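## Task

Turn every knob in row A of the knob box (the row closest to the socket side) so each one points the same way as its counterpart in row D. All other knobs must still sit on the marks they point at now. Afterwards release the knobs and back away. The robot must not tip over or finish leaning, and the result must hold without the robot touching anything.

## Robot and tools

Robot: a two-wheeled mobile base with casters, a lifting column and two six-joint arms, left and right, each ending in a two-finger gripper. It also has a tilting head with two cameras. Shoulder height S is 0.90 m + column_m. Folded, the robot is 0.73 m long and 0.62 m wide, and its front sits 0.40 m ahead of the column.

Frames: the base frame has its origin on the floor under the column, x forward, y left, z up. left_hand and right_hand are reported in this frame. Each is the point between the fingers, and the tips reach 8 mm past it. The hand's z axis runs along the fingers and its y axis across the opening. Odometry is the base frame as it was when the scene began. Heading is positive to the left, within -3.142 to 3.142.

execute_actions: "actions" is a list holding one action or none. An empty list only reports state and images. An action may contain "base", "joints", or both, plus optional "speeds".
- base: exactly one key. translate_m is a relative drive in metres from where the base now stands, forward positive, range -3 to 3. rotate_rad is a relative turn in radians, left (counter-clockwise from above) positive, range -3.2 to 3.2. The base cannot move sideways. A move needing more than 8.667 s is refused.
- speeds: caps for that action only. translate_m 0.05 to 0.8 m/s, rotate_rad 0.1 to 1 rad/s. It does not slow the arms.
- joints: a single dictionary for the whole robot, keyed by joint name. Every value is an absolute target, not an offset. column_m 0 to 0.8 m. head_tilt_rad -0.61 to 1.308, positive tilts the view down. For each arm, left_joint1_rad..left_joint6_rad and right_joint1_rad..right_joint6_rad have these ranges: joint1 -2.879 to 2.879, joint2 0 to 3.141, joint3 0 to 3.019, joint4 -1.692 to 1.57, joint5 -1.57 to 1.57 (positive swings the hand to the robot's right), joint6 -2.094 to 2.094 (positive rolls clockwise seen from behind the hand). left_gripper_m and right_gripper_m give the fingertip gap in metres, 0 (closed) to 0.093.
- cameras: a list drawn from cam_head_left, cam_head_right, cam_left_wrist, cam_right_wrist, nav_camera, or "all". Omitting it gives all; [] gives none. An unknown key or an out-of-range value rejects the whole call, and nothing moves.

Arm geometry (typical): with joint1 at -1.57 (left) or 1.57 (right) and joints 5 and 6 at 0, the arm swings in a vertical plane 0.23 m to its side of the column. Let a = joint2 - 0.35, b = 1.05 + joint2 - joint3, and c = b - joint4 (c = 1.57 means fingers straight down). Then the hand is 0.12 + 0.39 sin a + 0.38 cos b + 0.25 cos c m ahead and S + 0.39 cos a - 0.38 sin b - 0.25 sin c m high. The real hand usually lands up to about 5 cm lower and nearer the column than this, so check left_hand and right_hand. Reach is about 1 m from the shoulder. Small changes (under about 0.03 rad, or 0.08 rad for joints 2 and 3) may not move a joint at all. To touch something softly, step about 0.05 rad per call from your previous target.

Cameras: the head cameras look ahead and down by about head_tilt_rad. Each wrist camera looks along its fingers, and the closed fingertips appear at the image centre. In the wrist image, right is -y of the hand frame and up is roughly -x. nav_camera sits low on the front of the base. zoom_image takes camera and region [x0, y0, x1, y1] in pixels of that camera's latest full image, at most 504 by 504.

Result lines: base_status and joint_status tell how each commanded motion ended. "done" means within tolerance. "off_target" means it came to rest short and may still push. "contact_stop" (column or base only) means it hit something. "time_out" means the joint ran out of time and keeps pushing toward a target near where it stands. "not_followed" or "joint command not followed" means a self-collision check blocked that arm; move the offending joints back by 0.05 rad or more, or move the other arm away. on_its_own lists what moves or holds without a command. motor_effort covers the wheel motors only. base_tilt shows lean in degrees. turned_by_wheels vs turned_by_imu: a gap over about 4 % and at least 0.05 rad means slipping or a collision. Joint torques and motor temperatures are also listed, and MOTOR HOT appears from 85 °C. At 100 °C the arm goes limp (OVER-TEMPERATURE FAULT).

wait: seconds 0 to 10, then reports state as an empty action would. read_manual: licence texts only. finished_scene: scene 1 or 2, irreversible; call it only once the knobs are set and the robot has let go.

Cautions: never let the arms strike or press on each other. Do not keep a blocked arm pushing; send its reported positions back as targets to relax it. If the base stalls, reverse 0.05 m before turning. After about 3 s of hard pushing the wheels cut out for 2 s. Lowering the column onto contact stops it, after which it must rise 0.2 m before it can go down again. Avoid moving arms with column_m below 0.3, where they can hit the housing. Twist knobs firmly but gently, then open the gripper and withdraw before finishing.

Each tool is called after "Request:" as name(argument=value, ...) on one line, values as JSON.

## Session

Request:
execute_actions(actions=[])

Scene clock: 0.00 s.
Joint torques (N m, as the arm reports them, + toward a larger angle): no reading
Motor temperatures (°C, as the motors report them): left_arm=[34 35 34 35 34 35] | right_arm=[33 37 33 34 34 33]
base_odometry: x=+0.000 y=+0.000 heading=+0.000 (m, m, rad; odometry frame)
turned_by_wheels: +0.000 (rad since the last result)
turned_by_imu: +0.000 (rad since the last result)
base_tilt: forward=-0.2 right=-0.3 (deg)
base_status: not commanded
joint_positions: column_m=+0.554 head_tilt_rad=+0.867 left_joint1_rad=-1.575 left_joint2_rad=+0.901 left_joint3_rad=+0.364 left_joint4_rad=-0.961 left_joint5_rad=-0.029 left_joint6_rad=-0.070 left_gripper_m=+0.095 right_joint1_rad=+1.578 right_joint2_rad=+0.901 right_joint3_rad=+0.401 right_joint4_rad=-0.913 right_joint5_rad=-0.015 right_joint6_rad=-0.083 right_gripper_m=+0.095
joint_status: not commanded
wheel_motors_off: 0
motor_effort: left_wheel=+2 right_wheel=+5 (%)
left_hand: x=+0.1183 y=+0.2287 z=+1.2631 quat_wxyz=(+0.467, +0.022, -0.883, -0.028) (m; base frame)
right_hand: x=+0.1449 y=-0.2213 z=+1.2464 quat_wxyz=(+0.429, +0.037, -0.902, -0.027) (m; base frame)
pictures: cam_head_left, cam_head_right, cam_left_wrist, cam_right_wrist, nav_camera
camera_calibration (this result's frames):
cam_head_left: T_world_to_cam=[[-0.0809462, -0.991722, 0.0996737, -0.0903808], [-0.723769, -0.0102702, -0.689966, 1.08022], [0.685278, -0.127991, -0.716946, 0.995802], [0, 0, 0, 1]] pos_world=[0.0921154, 0.048915, 1.46826]
cam_head_right: T_world_to_cam=[[-0.0603504, -0.992016, 0.110732, -0.20913], [-0.722175, -0.0331876, -0.690913, 1.09095], [0.689072, -0.121665, -0.714407, 0.991839], [0, 0, 0, 1]] pos_world=[0.0917905, -0.050582, 1.48549]
cam_left_wrist: T_world_to_cam=[[0.0281718, -0.998651, -0.0436094, 0.280275], [0.010293, -0.0433346, 0.999008, -1.2463], [-0.99955, -0.0285927, 0.00905832, 0.241453], [0, 0, 0, 1]] pos_world=[0.246277, 0.232793, 1.2551]
cam_right_wrist: T_world_to_cam=[[0.0417635, -0.997212, -0.0618396, -0.146229], [-0.058374, -0.0642232, 0.996227, -1.242], [-0.997421, -0.0379961, -0.0608934, 0.331374], [0, 0, 0, 1]] pos_world=[0.264126, -0.212995, 1.24845]
Images, in order (width x height): cam_head_left 504x504, cam_head_right 504x504, cam_left_wrist 616x616, cam_right_wrist 616x616, nav_camera 504x504.

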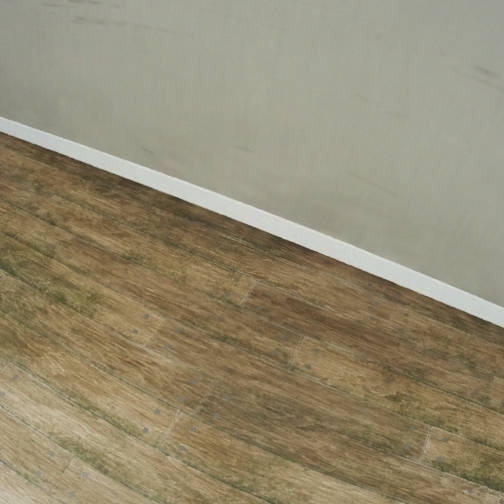

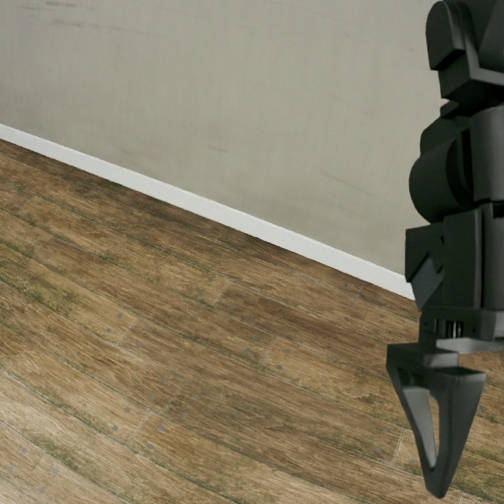

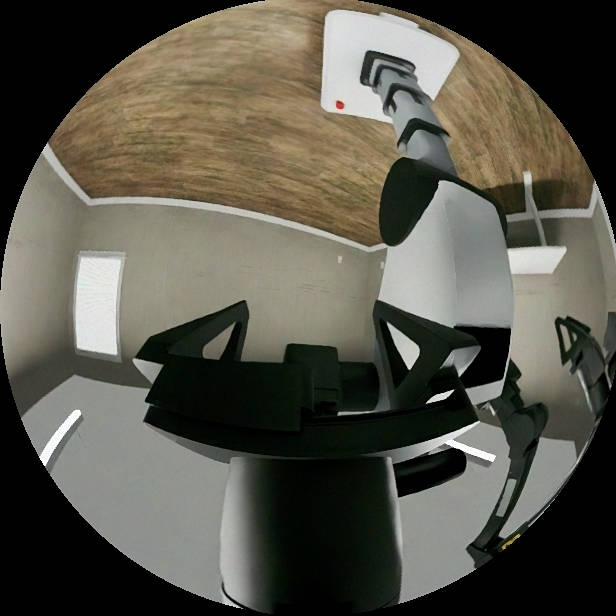

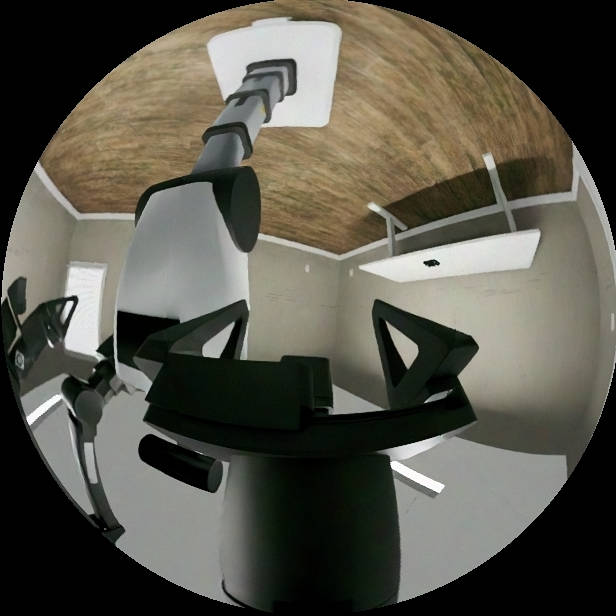

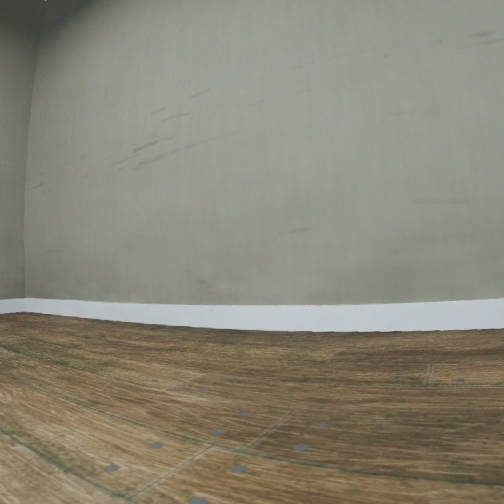

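Request:
execute_actions(actions=[{"base":{"rotate_rad":-2.1},"joints":{"head_tilt_rad":0.5,"column_m":0.4,"right_joint1_rad":1.57,"right_joint2_rad":1.4,"right_joint3_rad":1.2,"right_joint4_rad":-0.3,"right_joint5_rad":0,"right_joint6_rad":0,"right_gripper_m":0.017}}], cameras=["cam_head_left","cam_head_right","nav_camera"])

Scene clock: 3.53 s.
Joint torques (N m, as the arm reports them, + toward a larger angle): left_arm=[ 1.55 -7.16 -1.67 -1.57 -0.11  0.09] | right_arm=[  1.2  -15.78   2.25   0.26   0.     0.12]
Motor temperatures (°C, as the motors report them): left_arm=[34 36 34 35 34 35] | right_arm=[33 37 33 34 34 33]
base_odometry: x=+0.000 y=+0.000 heading=-2.099 (m, m, rad; odometry frame)
turned_by_wheels: -2.099 (rad since the last result)
turned_by_imu: -2.093 (rad since the last result)
base_tilt: forward=-0.2 right=-0.2 (deg)
base_status: done
joint_positions: column_m=+0.400 head_tilt_rad=+0.518 left_joint1_rad=-1.575 left_joint2_rad=+0.901 left_joint3_rad=+0.365 left_joint4_rad=-0.961 left_joint5_rad=-0.029 left_joint6_rad=-0.070 left_gripper_m=+0.095 right_joint1_rad=+1.566 right_joint2_rad=+1.397 right_joint3_rad=+1.204 right_joint4_rad=-0.302 right_joint5_rad=-0.001 right_joint6_rad=-0.010 right_gripper_m=+0.017
joint_status: all done
wheel_motors_off: 0
motor_effort: left_wheel=+2(32) right_wheel=-3(47) (%)
left_hand: x=+0.1185 y=+0.2287 z=+1.1093 quat_wxyz=(+0.467, +0.022, -0.883, -0.028) (m; base frame)
right_hand: x=+0.5888 y=-0.2283 z=+0.8863 quat_wxyz=(-0.014, +0.004, -1.000, +0.002) (m; base frame)
pictures: cam_head_left, cam_head_right, nav_camera
camera_calibration (this result's frames):
cam_head_left: T_world_to_cam=[[-0.110168, -0.991722, 0.0659556, -0.0268721], [-0.44396, -0.0102702, -0.895988, 1.24579], [0.889248, -0.127991, -0.439154, 0.490428], [0, 0, 0, 1]] pos_world=[0.114008, 0.048915, 1.33335]
cam_head_right: T_world_to_cam=[[-0.0945999, -0.992016, 0.0833942, -0.152514], [-0.442139, -0.0331876, -0.896332, 1.25552], [0.891944, -0.121665, -0.43547, 0.485323], [0, 0, 0, 1]] pos_world=[0.107808, -0.050582, 1.34943]
Images, in order (width x height): cam_head_left 504x504, cam_head_right 504x504, nav_camera 504x504.

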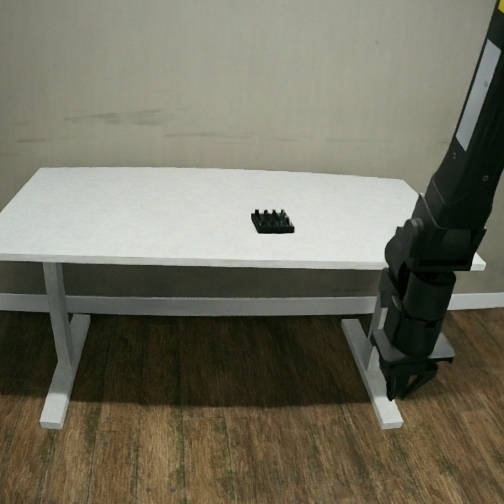

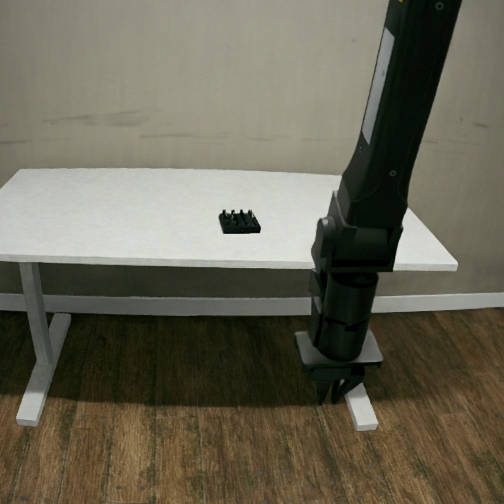

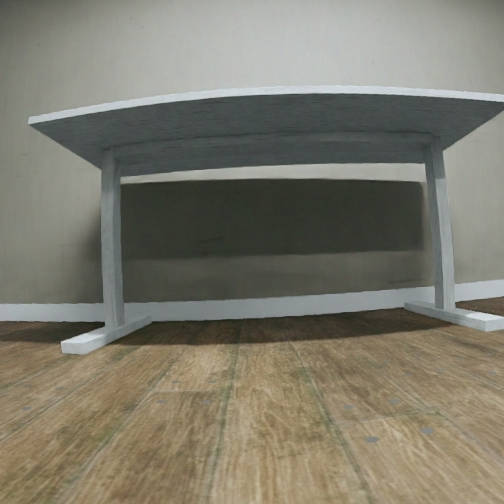

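Request:
execute_actions(actions=[{"base":{"translate_m":0.8},"joints":{"head_tilt_rad":0.9}}], cameras=["cam_head_left","cam_right_wrist"])

Request:
zoom_image(camera="cam_right_wrist", region=[200,100,400,300])

Scene clock: 8.60 s.
Joint torques (N m, as the arm reports them, + toward a larger angle): left_arm=[ 1.49 -7.06 -1.94 -1.57 -0.11  0.09] | right_arm=[  0.69 -14.45   2.61   0.42   0.     0.16]
Motor temperatures (°C, as the motors report them): left_arm=[34 36 34 35 34 35] | right_arm=[33 38 33 34 34 33]
base_odometry: x=-0.404 y=-0.691 heading=-2.100 (m, m, rad; odometry frame)
turned_by_wheels: +0.000 (rad since the last result)
turned_by_imu: +0.004 (rad since the last result)
base_tilt: forward=-0.3 right=-0.2 (deg)
base_status: done
joint_positions: column_m=+0.400 head_tilt_rad=+0.901 left_joint1_rad=-1.575 left_joint2_rad=+0.901 left_joint3_rad=+0.367 left_joint4_rad=-0.961 left_joint5_rad=-0.029 left_joint6_rad=-0.070 left_gripper_m=+0.095 right_joint1_rad=+1.566 right_joint2_rad=+1.397 right_joint3_rad=+1.200 right_joint4_rad=-0.302 right_joint5_rad=-0.001 right_joint6_rad=-0.010 right_gripper_m=+0.017
joint_status: all done
wheel_motors_off: 0
motor_effort: left_wheel=-1(44) right_wheel=+0(55) (%)
left_hand: x=+0.1197 y=+0.2287 z=+1.1089 quat_wxyz=(+0.466, +0.022, -0.884, -0.028) (m; base frame)
right_hand: x=+0.5863 y=-0.2281 z=+0.8858 quat_wxyz=(-0.012, +0.004, -1.000, +0.001) (m; base frame)
pictures: cam_head_left, cam_right_wrist
camera_calibration (this result's frames):
cam_head_left: T_world_to_cam=[[-0.0775135, -0.991722, 0.102366, -0.078971], [-0.74679, -0.0102702, -0.664981, 0.940744], [0.660527, -0.127991, -0.739812, 0.918587], [0, 0, 0, 1]] pos_world=[0.0896654, 0.048915, 1.31324]
cam_right_wrist: T_world_to_cam=[[-0.00845796, -0.99989, 0.0122133, -0.230525], [-0.826244, 0.0138677, 0.563142, -0.00581495], [-0.56325, -0.00532814, -0.82627, 1.18022], [0, 0, 0, 1]] pos_world=[0.658007, -0.22413, 0.981274]
Images, in order (width x height): cam_head_left 504x504, cam_right_wrist 616x616.

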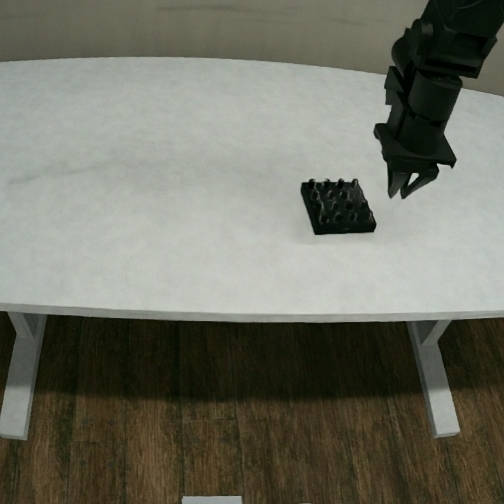

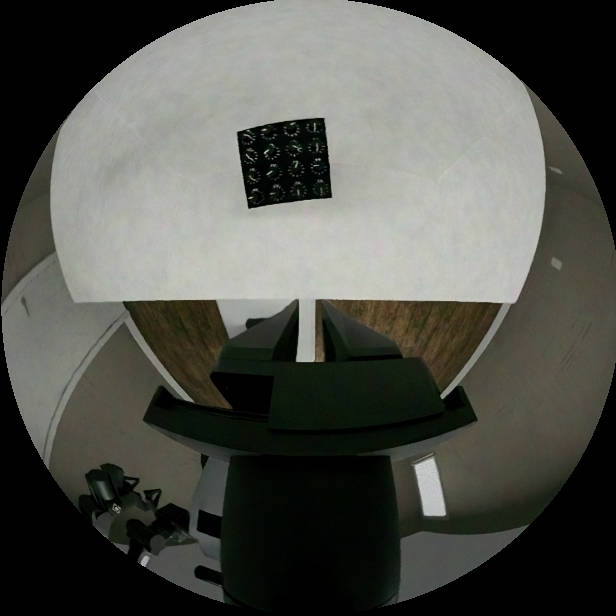

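Region (200, 100, 400, 300) of cam_right_wrist's 616x616 image, scaled by 2.520, with more detail than that image has.

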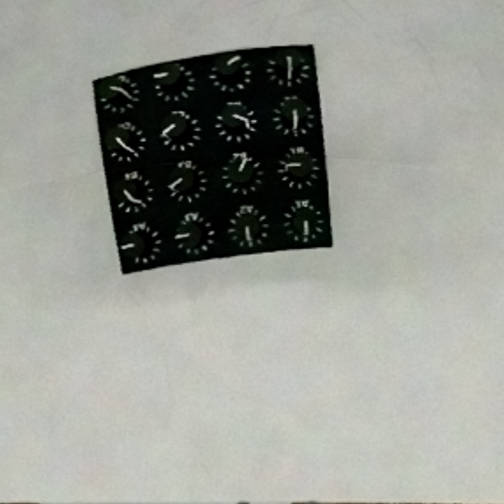

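Request:
execute_actions(actions=[{"base":{"rotate_rad":0.026},"joints":{"column_m":0.35}}], cameras=[])

Request:
execute_actions(actions=[{"base":{"translate_m":0.04},"joints":{"column_m":0.31}}], cameras=["cam_right_wrist"])

Request:
zoom_image(camera="cam_right_wrist", region=[200,120,400,320])

Scene clock: 10.70 s.
Joint torques (N m, as the arm reports them, + toward a larger angle): left_arm=[ 1.57 -7.25 -1.83 -1.58 -0.11  0.09] | right_arm=[  0.74 -15.12   2.55   0.41   0.     0.16]
Motor temperatures (°C, as the motors report them): left_arm=[34 36 34 35 34 35] | right_arm=[33 38 33 34 34 33]
base_odometry: x=-0.404 y=-0.691 heading=-2.075 (m, m, rad; odometry frame)
turned_by_wheels: +0.024 (rad since the last result)
turned_by_imu: +0.026 (rad since the last result)
base_tilt: forward=-0.2 right=-0.2 (deg)
base_status: done
joint_positions: column_m=+0.350 head_tilt_rad=+0.901 left_joint1_rad=-1.575 left_joint2_rad=+0.901 left_joint3_rad=+0.366 left_joint4_rad=-0.961 left_joint5_rad=-0.029 left_joint6_rad=-0.070 left_gripper_m=+0.095 right_joint1_rad=+1.571 right_joint2_rad=+1.397 right_joint3_rad=+1.200 right_joint4_rad=-0.302 right_joint5_rad=-0.001 right_joint6_rad=-0.010 right_gripper_m=+0.017
joint_status: all done
wheel_motors_off: 0
motor_effort: left_wheel=-1(29) right_wheel=+2(40) (%)
left_hand: x=+0.1193 y=+0.2287 z=+1.0590 quat_wxyz=(+0.466, +0.022, -0.884, -0.028) (m; base frame)
right_hand: x=+0.5863 y=-0.2251 z=+0.8358 quat_wxyz=(-0.012, +0.005, -1.000, -0.001) (m; base frame)
pictures: none
No camera images: the call's "cameras" was empty. Leave "cameras" out to get every camera's image.

Scene clock: 11.80 s.
Joint torques (N m, as the arm reports them, + toward a larger angle): left_arm=[ 1.6  -7.22 -1.86 -1.59 -0.11  0.09] | right_arm=[  0.33 -16.12   2.47   0.35   0.     0.16]
Motor temperatures (°C, as the motors report them): left_arm=[34 36 34 35 34 35] | right_arm=[33 38 33 34 34 33]
base_odometry: x=-0.423 y=-0.726 heading=-2.074 (m, m, rad; odometry frame)
turned_by_wheels: +0.001 (rad since the last result)
turned_by_imu: +0.002 (rad since the last result)
base_tilt: forward=-0.1 right=-0.1 (deg)
base_status: done
joint_positions: column_m=+0.310 head_tilt_rad=+0.902 left_joint1_rad=-1.575 left_joint2_rad=+0.901 left_joint3_rad=+0.366 left_joint4_rad=-0.961 left_joint5_rad=-0.029 left_joint6_rad=-0.070 left_gripper_m=+0.095 right_joint1_rad=+1.571 right_joint2_rad=+1.397 right_joint3_rad=+1.199 right_joint4_rad=-0.302 right_joint5_rad=-0.001 right_joint6_rad=-0.010 right_gripper_m=+0.017
joint_status: all done
wheel_motors_off: 0
motor_effort: left_wheel=+1(46) right_wheel=-1(47) (%)
left_hand: x=+0.1192 y=+0.2287 z=+1.0191 quat_wxyz=(+0.466, +0.022, -0.884, -0.028) (m; base frame)
right_hand: x=+0.5856 y=-0.2251 z=+0.7956 quat_wxyz=(-0.012, +0.005, -1.000, -0.001) (m; base frame)
pictures: cam_right_wrist
camera_calibration (this result's frames):
cam_right_wrist: T_world_to_cam=[[-0.00597807, -0.999948, 0.00830725, -0.224809], [-0.825627, 0.00962256, 0.564134, 0.0422414], [-0.564184, -0.00348626, -0.825642, 1.10581], [0, 0, 0, 1]] pos_world=[0.657415, -0.221349, 0.891044]
Images, in order (width x height): cam_right_wrist 616x616.

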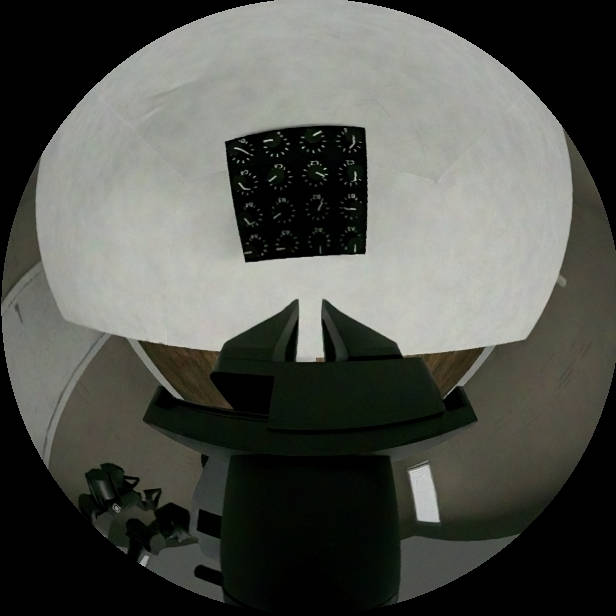

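Region (200, 120, 400, 320) of cam_right_wrist's 616x616 image, scaled by 2.520, with more detail than that image has.

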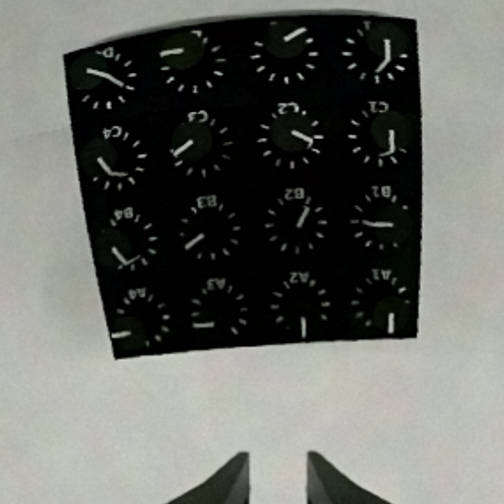

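Request:
execute_actions(actions=[{"base":{"rotate_rad":-0.012}}], cameras=[])

Request:
execute_actions(actions=[{"base":{"translate_m":0.044},"joints":{"column_m":0.30}}], cameras=["cam_right_wrist"])

Request:
zoom_image(camera="cam_right_wrist", region=[240,230,380,370])

Request:
execute_actions(actions=[{"joints":{"right_joint6_rad":1.57}}], cameras=["cam_right_wrist"])

Request:
zoom_image(camera="cam_right_wrist", region=[240,230,380,370])

Scene clock: 12.70 s.
Joint torques (N m, as the arm reports them, + toward a larger angle): left_arm=[ 1.49 -7.11 -1.84 -1.56 -0.11  0.09] | right_arm=[  0.31 -16.29   2.7    0.26  -0.04   0.17]
Motor temperatures (°C, as the motors report them): left_arm=[34 36 34 35 34 35] | right_arm=[33 38 33 34 34 33]
base_odometry: x=-0.423 y=-0.726 heading=-2.084 (m, m, rad; odometry frame)
turned_by_wheels: -0.010 (rad since the last result)
turned_by_imu: -0.010 (rad since the last result)
base_tilt: forward=-0.3 right=+0.0 (deg)
base_status: done
joint_positions: column_m=+0.310 head_tilt_rad=+0.902 left_joint1_rad=-1.575 left_joint2_rad=+0.901 left_joint3_rad=+0.366 left_joint4_rad=-0.961 left_joint5_rad=-0.029 left_joint6_rad=-0.070 left_gripper_m=+0.095 right_joint1_rad=+1.568 right_joint2_rad=+1.397 right_joint3_rad=+1.199 right_joint4_rad=-0.302 right_joint5_rad=-0.001 right_joint6_rad=-0.010 right_gripper_m=+0.017
joint_status: not commanded
wheel_motors_off: 0
motor_effort: left_wheel=+0(33) right_wheel=-1(41) (%)
left_hand: x=+0.1192 y=+0.2287 z=+1.0191 quat_wxyz=(+0.466, +0.022, -0.884, -0.028) (m; base frame)
right_hand: x=+0.5856 y=-0.2267 z=+0.7956 quat_wxyz=(-0.012, +0.004, -1.000, +0.001) (m; base frame)
pictures: none
No camera images: the call's "cameras" was empty. Leave "cameras" out to get every camera's image.

Scene clock: 13.87 s.
Joint torques (N m, as the arm reports them, + toward a larger angle): left_arm=[ 1.46 -7.   -1.81 -1.55 -0.11  0.1 ] | right_arm=[  1.3  -15.09   2.76   0.41   0.03   0.18]
Motor temperatures (°C, as the motors report them): left_arm=[34 36 34 35 34 35] | right_arm=[33 38 33 34 34 33]
base_odometry: x=-0.445 y=-0.764 heading=-2.085 (m, m, rad; odometry frame)
turned_by_wheels: -0.001 (rad since the last result)
turned_by_imu: +0.000 (rad since the last result)
base_tilt: forward=-0.3 right=-0.1 (deg)
base_status: done
joint_positions: column_m=+0.300 head_tilt_rad=+0.902 left_joint1_rad=-1.575 left_joint2_rad=+0.901 left_joint3_rad=+0.366 left_joint4_rad=-0.961 left_joint5_rad=-0.029 left_joint6_rad=-0.070 left_gripper_m=+0.095 right_joint1_rad=+1.568 right_joint2_rad=+1.397 right_joint3_rad=+1.198 right_joint4_rad=-0.302 right_joint5_rad=-0.001 right_joint6_rad=-0.010 right_gripper_m=+0.017
joint_status: all done
wheel_motors_off: 0
motor_effort: left_wheel=+1(30) right_wheel=+1(33) (%)
left_hand: x=+0.1194 y=+0.2287 z=+1.0090 quat_wxyz=(+0.466, +0.022, -0.884, -0.028) (m; base frame)
right_hand: x=+0.5851 y=-0.2267 z=+0.7855 quat_wxyz=(-0.011, +0.004, -1.000, +0.001) (m; base frame)
pictures: cam_right_wrist
camera_calibration (this result's frames):
cam_right_wrist: T_world_to_cam=[[-0.00730658, -0.999917, 0.0106244, -0.227402], [-0.825182, 0.0120302, 0.564739, 0.047392], [-0.564819, -0.00464072, -0.825202, 1.09696], [0, 0, 0, 1]] pos_world=[0.657028, -0.222862, 0.880862]
Images, in order (width x height): cam_right_wrist 616x616.

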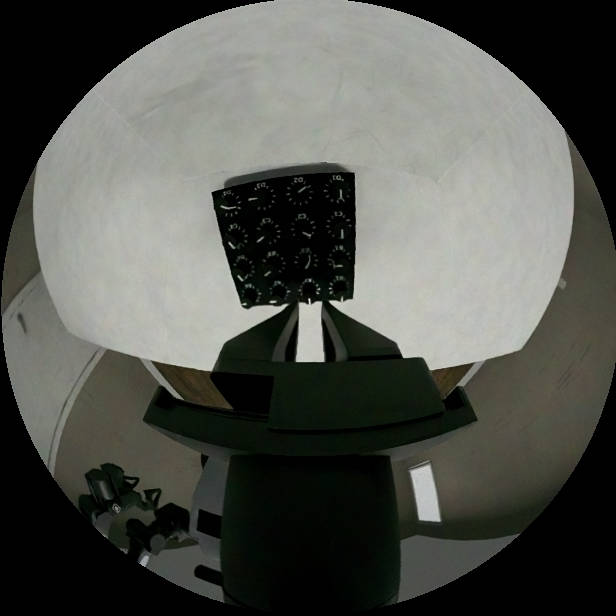

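Region (240, 230, 380, 370) of cam_right_wrist's 616x616 image, scaled by 3.600, with more detail than that image has.

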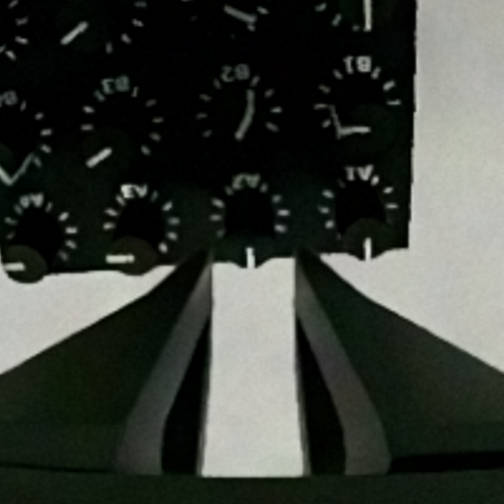

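Scene clock: 15.60 s.
Joint torques (N m, as the arm reports them, + toward a larger angle): left_arm=[ 1.54 -7.12 -1.81 -1.56 -0.11  0.09] | right_arm=[  0.2  -15.41   2.43   0.14   0.08   0.21]
Motor temperatures (°C, as the motors report them): left_arm=[34 36 34 35 34 35] | right_arm=[33 38 33 34 34 33]
base_odometry: x=-0.445 y=-0.764 heading=-2.085 (m, m, rad; odometry frame)
turned_by_wheels: +0.000 (rad since the last result)
turned_by_imu: +0.001 (rad since the last result)
base_tilt: forward=-0.1 right=-0.3 (deg)
base_status: not commanded
joint_positions: column_m=+0.300 head_tilt_rad=+0.902 left_joint1_rad=-1.575 left_joint2_rad=+0.901 left_joint3_rad=+0.366 left_joint4_rad=-0.961 left_joint5_rad=-0.029 left_joint6_rad=-0.070 left_gripper_m=+0.095 right_joint1_rad=+1.568 right_joint2_rad=+1.397 right_joint3_rad=+1.198 right_joint4_rad=-0.302 right_joint5_rad=-0.001 right_joint6_rad=+1.559 right_gripper_m=+0.017
joint_status: all done
wheel_motors_off: 0
motor_effort: left_wheel=+0(1) right_wheel=+0(1) (%)
left_hand: x=+0.1194 y=+0.2287 z=+1.0090 quat_wxyz=(+0.466, +0.022, -0.884, -0.028) (m; base frame)
right_hand: x=+0.5851 y=-0.2267 z=+0.7855 quat_wxyz=(-0.008, -0.703, -0.711, -0.008) (m; base frame)
pictures: cam_right_wrist
camera_calibration (this result's frames):
cam_right_wrist: T_world_to_cam=[[-0.999902, 0.00528838, -0.012937, 0.599796], [-0.003236, 0.812894, 0.582403, -0.265831], [0.0135964, 0.582388, -0.812797, 0.881875], [0, 0, 0, 1]] pos_world=[0.586887, -0.300673, 0.879365]
Images, in order (width x height): cam_right_wrist 616x616.

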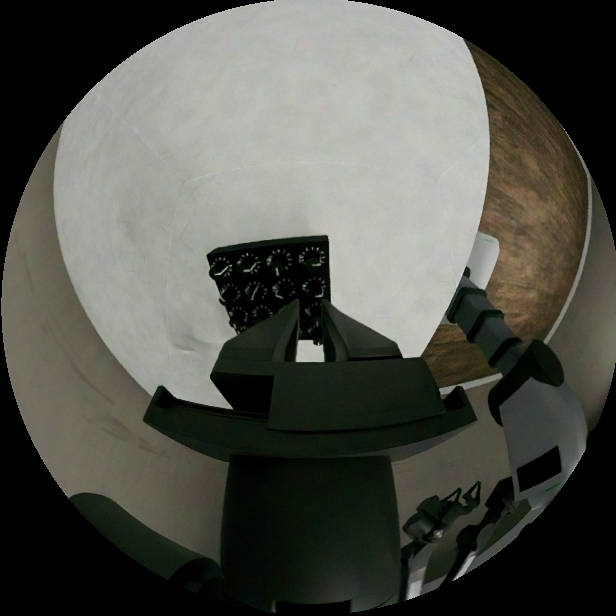

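Region (240, 230, 380, 370) of cam_right_wrist's 616x616 image, scaled by 3.600, with more detail than that image has.

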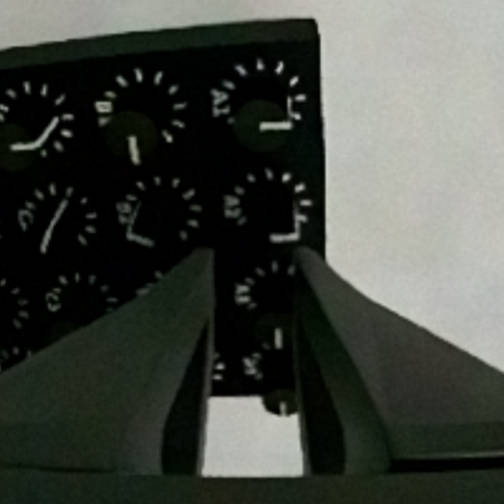

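Request:
execute_actions(actions=[{"base":{"translate_m":-0.004}}], cameras=[])

Request:
execute_actions(actions=[{"joints":{"column_m":0.278}}], cameras=[])

Request:
execute_actions(actions=[{"joints":{"right_gripper_m":0.003}}], cameras=[])

Request:
execute_actions(actions=[{"joints":{"right_joint6_rad":-0.575}}], cameras=[])

Request:
execute_actions(actions=[{"joints":{"right_gripper_m":0.017}}], cameras=[])

Request:
execute_actions(actions=[{"joints":{"column_m":0.297}}], cameras=[])

Request:
execute_actions(actions=[{"base":{"rotate_rad":0.089},"joints":{"right_joint6_rad":0}}], cameras=["cam_right_wrist"])

Request:
zoom_image(camera="cam_right_wrist", region=[240,230,380,370])

Request:
execute_actions(actions=[{"base":{"translate_m":-0.023},"joints":{"right_joint6_rad":1.57}}], cameras=["cam_right_wrist"])

Request:
zoom_image(camera="cam_right_wrist", region=[180,160,380,360])

Scene clock: 16.83 s.
Joint torques (N m, as the arm reports them, + toward a larger angle): left_arm=[ 1.49 -6.9  -1.56 -1.57 -0.11  0.1 ] | right_arm=[  1.62 -16.1    2.71   0.33   0.04   0.12]
Motor temperatures (°C, as the motors report them): left_arm=[34 36 34 35 34 35] | right_arm=[33 38 33 34 34 33]
base_odometry: x=-0.443 y=-0.761 heading=-2.085 (m, m, rad; odometry frame)
turned_by_wheels: +0.000 (rad since the last result)
turned_by_imu: +0.001 (rad since the last result)
base_tilt: forward=-0.2 right=-0.2 (deg)
base_status: done
joint_positions: column_m=+0.300 head_tilt_rad=+0.902 left_joint1_rad=-1.575 left_joint2_rad=+0.900 left_joint3_rad=+0.363 left_joint4_rad=-0.961 left_joint5_rad=-0.029 left_joint6_rad=-0.070 left_gripper_m=+0.095 right_joint1_rad=+1.568 right_joint2_rad=+1.397 right_joint3_rad=+1.196 right_joint4_rad=-0.302 right_joint5_rad=-0.001 right_joint6_rad=+1.559 right_gripper_m=+0.017
joint_status: not commanded
wheel_motors_off: 0
motor_effort: left_wheel=-1(27) right_wheel=+0(34) (%)
left_hand: x=+0.1179 y=+0.2287 z=+1.0096 quat_wxyz=(+0.467, +0.022, -0.883, -0.028) (m; base frame)
right_hand: x=+0.5840 y=-0.2267 z=+0.7852 quat_wxyz=(-0.008, -0.703, -0.711, -0.007) (m; base frame)
pictures: none
No camera images: the call's "cameras" was empty. Leave "cameras" out to get every camera's image.

Scene clock: 17.70 s.
Joint torques (N m, as the arm reports them, + toward a larger angle): left_arm=[ 1.58 -7.11 -1.64 -1.58 -0.11  0.09] | right_arm=[  0.96 -15.23   2.65   0.24   0.1    0.24]
Motor temperatures (°C, as the motors report them): left_arm=[34 36 34 35 34 35] | right_arm=[33 39 33 34 34 33]
base_odometry: x=-0.443 y=-0.761 heading=-2.085 (m, m, rad; odometry frame)
turned_by_wheels: +0.000 (rad since the last result)
turned_by_imu: +0.000 (rad since the last result)
base_tilt: forward=-0.3 right=-0.3 (deg)
base_status: not commanded
joint_positions: column_m=+0.278 head_tilt_rad=+0.902 left_joint1_rad=-1.575 left_joint2_rad=+0.900 left_joint3_rad=+0.363 left_joint4_rad=-0.961 left_joint5_rad=-0.029 left_joint6_rad=-0.070 left_gripper_m=+0.095 right_joint1_rad=+1.568 right_joint2_rad=+1.397 right_joint3_rad=+1.196 right_joint4_rad=-0.302 right_joint5_rad=-0.001 right_joint6_rad=+1.559 right_gripper_m=+0.017
joint_status: all done
wheel_motors_off: 0
motor_effort: left_wheel=+0(0) right_wheel=+0(0) (%)
left_hand: x=+0.1179 y=+0.2287 z=+0.9876 quat_wxyz=(+0.467, +0.022, -0.883, -0.028) (m; base frame)
right_hand: x=+0.5840 y=-0.2267 z=+0.7633 quat_wxyz=(-0.008, -0.703, -0.711, -0.007) (m; base frame)
pictures: none
No camera images: the call's "cameras" was empty. Leave "cameras" out to get every camera's image.

Scene clock: 18.17 s.
Joint torques (N m, as the arm reports them, + toward a larger angle): left_arm=[ 1.51 -7.01 -1.63 -1.58 -0.11  0.1 ] | right_arm=[  0.97 -14.96   2.72   0.15   0.07   0.19]
Motor temperatures (°C, as the motors report them): left_arm=[34 36 34 35 34 35] | right_arm=[33 39 33 34 34 33]
base_odometry: x=-0.443 y=-0.761 heading=-2.085 (m, m, rad; odometry frame)
turned_by_wheels: +0.000 (rad since the last result)
turned_by_imu: +0.000 (rad since the last result)
base_tilt: forward=-0.2 right=-0.3 (deg)
base_status: not commanded
joint_positions: column_m=+0.278 head_tilt_rad=+0.902 left_joint1_rad=-1.575 left_joint2_rad=+0.900 left_joint3_rad=+0.363 left_joint4_rad=-0.961 left_joint5_rad=-0.029 left_joint6_rad=-0.070 left_gripper_m=+0.095 right_joint1_rad=+1.568 right_joint2_rad=+1.397 right_joint3_rad=+1.196 right_joint4_rad=-0.302 right_joint5_rad=-0.001 right_joint6_rad=+1.559 right_gripper_m=+0.009
joint_status: right_gripper_m off_target (ended at +0.009, target +0.003)
wheel_motors_off: 0
motor_effort: left_wheel=+1(0) right_wheel=+0(0) (%)
left_hand: x=+0.1179 y=+0.2287 z=+0.9876 quat_wxyz=(+0.467, +0.022, -0.883, -0.028) (m; base frame)
right_hand: x=+0.5842 y=-0.2267 z=+0.7633 quat_wxyz=(-0.008, -0.703, -0.711, -0.007) (m; base frame)
pictures: none
No camera images: the call's "cameras" was empty. Leave "cameras" out to get every camera's image.

Scene clock: 20.13 s.
Joint torques (N m, as the arm reports them, + toward a larger angle): left_arm=[ 1.56 -7.15 -1.57 -1.57 -0.1   0.09] | right_arm=[  0.75 -16.37   2.71   0.42   0.01  -0.02]
Motor temperatures (°C, as the motors report them): left_arm=[34 36 34 35 34 35] | right_arm=[33 39 33 34 34 33]
base_odometry: x=-0.443 y=-0.761 heading=-2.085 (m, m, rad; odometry frame)
turned_by_wheels: +0.000 (rad since the last result)
turned_by_imu: +0.001 (rad since the last result)
base_tilt: forward=-0.2 right=-0.1 (deg)
base_status: not commanded
joint_positions: column_m=+0.278 head_tilt_rad=+0.902 left_joint1_rad=-1.575 left_joint2_rad=+0.900 left_joint3_rad=+0.363 left_joint4_rad=-0.961 left_joint5_rad=-0.029 left_joint6_rad=-0.070 left_gripper_m=+0.095 right_joint1_rad=+1.569 right_joint2_rad=+1.397 right_joint3_rad=+1.196 right_joint4_rad=-0.302 right_joint5_rad=-0.004 right_joint6_rad=-0.562 right_gripper_m=+0.009
joint_status: all done
wheel_motors_off: 0
motor_effort: left_wheel=+1(0) right_wheel=+0(0) (%)
left_hand: x=+0.1179 y=+0.2287 z=+0.9876 quat_wxyz=(+0.467, +0.022, -0.883, -0.028) (m; base frame)
right_hand: x=+0.5842 y=-0.2257 z=+0.7633 quat_wxyz=(-0.010, +0.277, -0.961, +0.002) (m; base frame)
pictures: none
No camera images: the call's "cameras" was empty. Leave "cameras" out to get every camera's image.

Scene clock: 20.60 s.
Joint torques (N m, as the arm reports them, + toward a larger angle): left_arm=[ 1.52 -7.03 -1.58 -1.56 -0.1   0.09] | right_arm=[  0.48 -14.87   2.79   0.39  -0.04  -0.02]
Motor temperatures (°C, as the motors report them): left_arm=[34 36 34 35 34 35] | right_arm=[33 39 33 34 34 33]
base_odometry: x=-0.443 y=-0.761 heading=-2.085 (m, m, rad; odometry frame)
turned_by_wheels: +0.000 (rad since the last result)
turned_by_imu: +0.000 (rad since the last result)
base_tilt: forward=-0.2 right=-0.3 (deg)
base_status: not commanded
joint_positions: column_m=+0.278 head_tilt_rad=+0.902 left_joint1_rad=-1.575 left_joint2_rad=+0.900 left_joint3_rad=+0.363 left_joint4_rad=-0.961 left_joint5_rad=-0.029 left_joint6_rad=-0.070 left_gripper_m=+0.095 right_joint1_rad=+1.569 right_joint2_rad=+1.397 right_joint3_rad=+1.196 right_joint4_rad=-0.302 right_joint5_rad=-0.003 right_joint6_rad=-0.563 right_gripper_m=+0.017
joint_status: all done
wheel_motors_off: 0
motor_effort: left_wheel=-1(0) right_wheel=+0(0) (%)
left_hand: x=+0.1179 y=+0.2287 z=+0.9876 quat_wxyz=(+0.467, +0.022, -0.883, -0.028) (m; base frame)
right_hand: x=+0.5842 y=-0.2259 z=+0.7633 quat_wxyz=(-0.010, +0.277, -0.961, +0.002) (m; base frame)
pictures: none
No camera images: the call's "cameras" was empty. Leave "cameras" out to get every camera's image.

Scene clock: 21.43 s.
Joint torques (N m, as the arm reports them, + toward a larger angle): left_arm=[ 1.58 -7.01 -1.55 -1.58 -0.11  0.1 ] | right_arm=[  1.27 -15.42   2.65   0.39  -0.02   0.01]
Motor temperatures (°C, as the motors report them): left_arm=[34 36 34 35 34 35] | right_arm=[33 39 33 34 34 33]
base_odometry: x=-0.443 y=-0.761 heading=-2.085 (m, m, rad; odometry frame)
turned_by_wheels: +0.000 (rad since the last result)
turned_by_imu: +0.000 (rad since the last result)
base_tilt: forward=-0.2 right=-0.2 (deg)
base_status: not commanded
joint_positions: column_m=+0.297 head_tilt_rad=+0.902 left_joint1_rad=-1.575 left_joint2_rad=+0.900 left_joint3_rad=+0.363 left_joint4_rad=-0.961 left_joint5_rad=-0.029 left_joint6_rad=-0.070 left_gripper_m=+0.095 right_joint1_rad=+1.569 right_joint2_rad=+1.397 right_joint3_rad=+1.196 right_joint4_rad=-0.302 right_joint5_rad=-0.002 right_joint6_rad=-0.563 right_gripper_m=+0.017
joint_status: all done
wheel_motors_off: 0
motor_effort: left_wheel=+0(1) right_wheel=+1(0) (%)
left_hand: x=+0.1179 y=+0.2287 z=+1.0065 quat_wxyz=(+0.467, +0.022, -0.883, -0.028) (m; base frame)
right_hand: x=+0.5842 y=-0.2260 z=+0.7822 quat_wxyz=(-0.010, +0.277, -0.961, +0.002) (m; base frame)
pictures: none
No camera images: the call's "cameras" was empty. Leave "cameras" out to get every camera's image.

Scene clock: 22.60 s.
Joint torques (N m, as the arm reports them, + toward a larger angle): left_arm=[ 1.46 -7.15 -1.55 -1.53 -0.12  0.09] | right_arm=[ -0.09 -14.47   2.78   0.47  -0.01   0.17]
Motor temperatures (°C, as the motors report them): left_arm=[34 36 34 35 34 35] | right_arm=[33 39 33 34 34 33]
base_odometry: x=-0.443 y=-0.761 heading=-1.998 (m, m, rad; odometry frame)
turned_by_wheels: +0.087 (rad since the last result)
turned_by_imu: +0.087 (rad since the last result)
base_tilt: forward=-0.2 right=-0.3 (deg)
base_status: done
joint_positions: column_m=+0.297 head_tilt_rad=+0.902 left_joint1_rad=-1.575 left_joint2_rad=+0.900 left_joint3_rad=+0.363 left_joint4_rad=-0.961 left_joint5_rad=-0.029 left_joint6_rad=-0.070 left_gripper_m=+0.095 right_joint1_rad=+1.571 right_joint2_rad=+1.397 right_joint3_rad=+1.196 right_joint4_rad=-0.302 right_joint5_rad=-0.001 right_joint6_rad=-0.011 right_gripper_m=+0.017
joint_status: all done
wheel_motors_off: 0
motor_effort: left_wheel=+0(39) right_wheel=+1(48) (%)
left_hand: x=+0.1179 y=+0.2287 z=+1.0065 quat_wxyz=(+0.467, +0.022, -0.883, -0.028) (m; base frame)
right_hand: x=+0.5842 y=-0.2250 z=+0.7822 quat_wxyz=(-0.011, +0.006, -1.000, -0.001) (m; base frame)
pictures: cam_right_wrist
camera_calibration (this result's frames):
cam_right_wrist: T_world_to_cam=[[-0.00480624, -0.999957, 0.00796401, -0.225059], [-0.824345, 0.00847019, 0.566024, 0.0461637], [-0.566067, -0.00384465, -0.82435, 1.09398], [0, 0, 0, 1]] pos_world=[0.656237, -0.221234, 0.877483]
Images, in order (width x height): cam_right_wrist 616x616.

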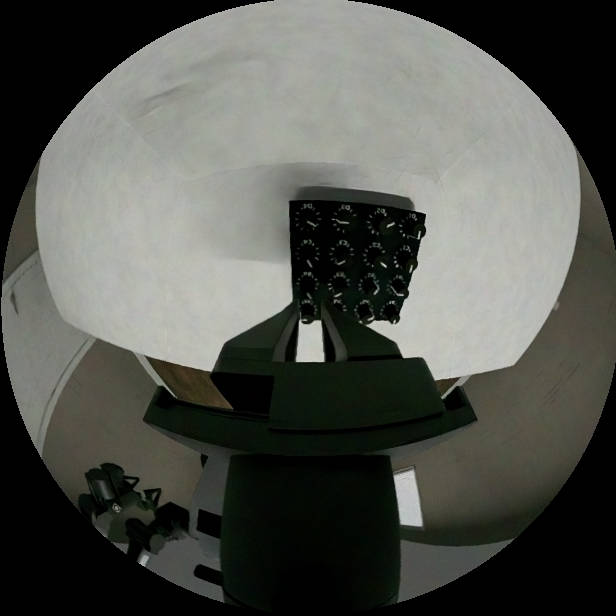

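Region (240, 230, 380, 370) of cam_right_wrist's 616x616 image, scaled by 3.600, with more detail than that image has.

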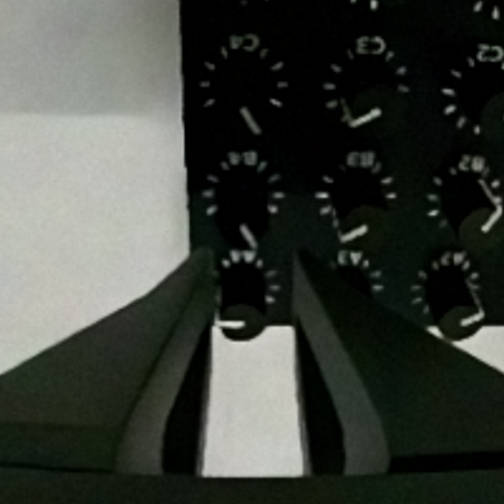

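Scene clock: 24.33 s.
Joint torques (N m, as the arm reports them, + toward a larger angle): left_arm=[ 1.49 -7.18 -1.61 -1.59 -0.11  0.1 ] | right_arm=[  0.01 -15.27   2.69   0.41   0.1    0.18]
Motor temperatures (°C, as the motors report them): left_arm=[34 36 34 35 34 35] | right_arm=[33 39 34 34 34 33]
base_odometry: x=-0.433 y=-0.740 heading=-1.999 (m, m, rad; odometry frame)
turned_by_wheels: -0.001 (rad since the last result)
turned_by_imu: +0.000 (rad since the last result)
base_tilt: forward=-0.2 right=-0.2 (deg)
base_status: done
joint_positions: column_m=+0.297 head_tilt_rad=+0.902 left_joint1_rad=-1.575 left_joint2_rad=+0.900 left_joint3_rad=+0.363 left_joint4_rad=-0.961 left_joint5_rad=-0.029 left_joint6_rad=-0.070 left_gripper_m=+0.095 right_joint1_rad=+1.571 right_joint2_rad=+1.397 right_joint3_rad=+1.195 right_joint4_rad=-0.302 right_joint5_rad=-0.001 right_joint6_rad=+1.559 right_gripper_m=+0.017
joint_status: all done
wheel_motors_off: 0
motor_effort: left_wheel=+0(58) right_wheel=+0(28) (%)
left_hand: x=+0.1180 y=+0.2287 z=+1.0065 quat_wxyz=(+0.467, +0.022, -0.883, -0.028) (m; base frame)
right_hand: x=+0.5835 y=-0.2250 z=+0.7821 quat_wxyz=(-0.007, -0.703, -0.711, -0.008) (m; base frame)
pictures: cam_right_wrist
camera_calibration (this result's frames):
cam_right_wrist: T_world_to_cam=[[-0.99994, 0.00397878, -0.0102546, 0.595749], [-0.00276696, 0.811317, 0.5846, -0.267573], [0.0106457, 0.584593, -0.811257, 0.879135], [0, 0, 0, 1]] pos_world=[0.585614, -0.299219, 0.875737]
Images, in order (width x height): cam_right_wrist 616x616.

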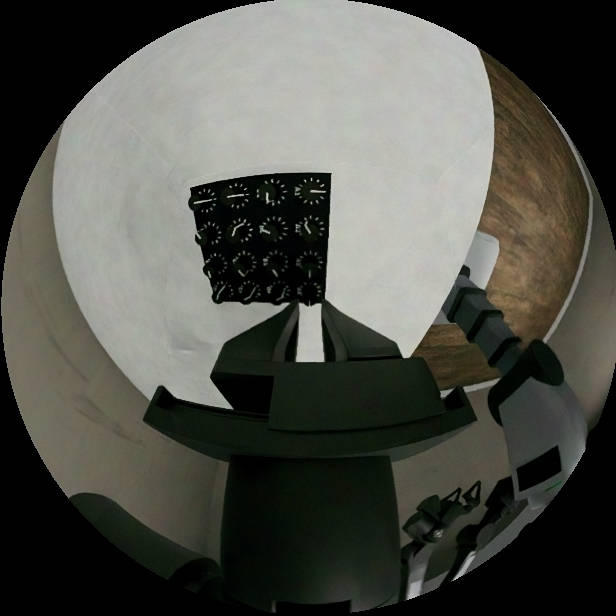

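Region (180, 160, 380, 360) of cam_right_wrist's 616x616 image, scaled by 2.520, with more detail than that image has.

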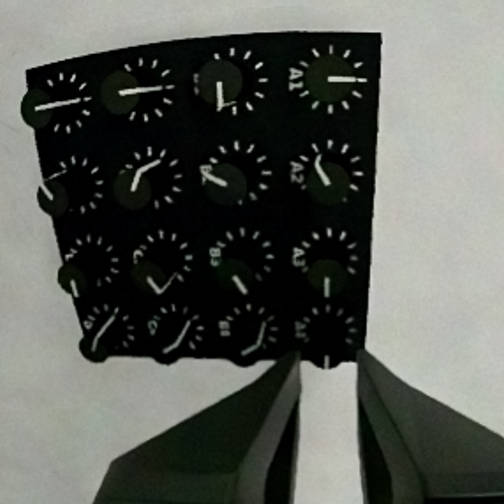

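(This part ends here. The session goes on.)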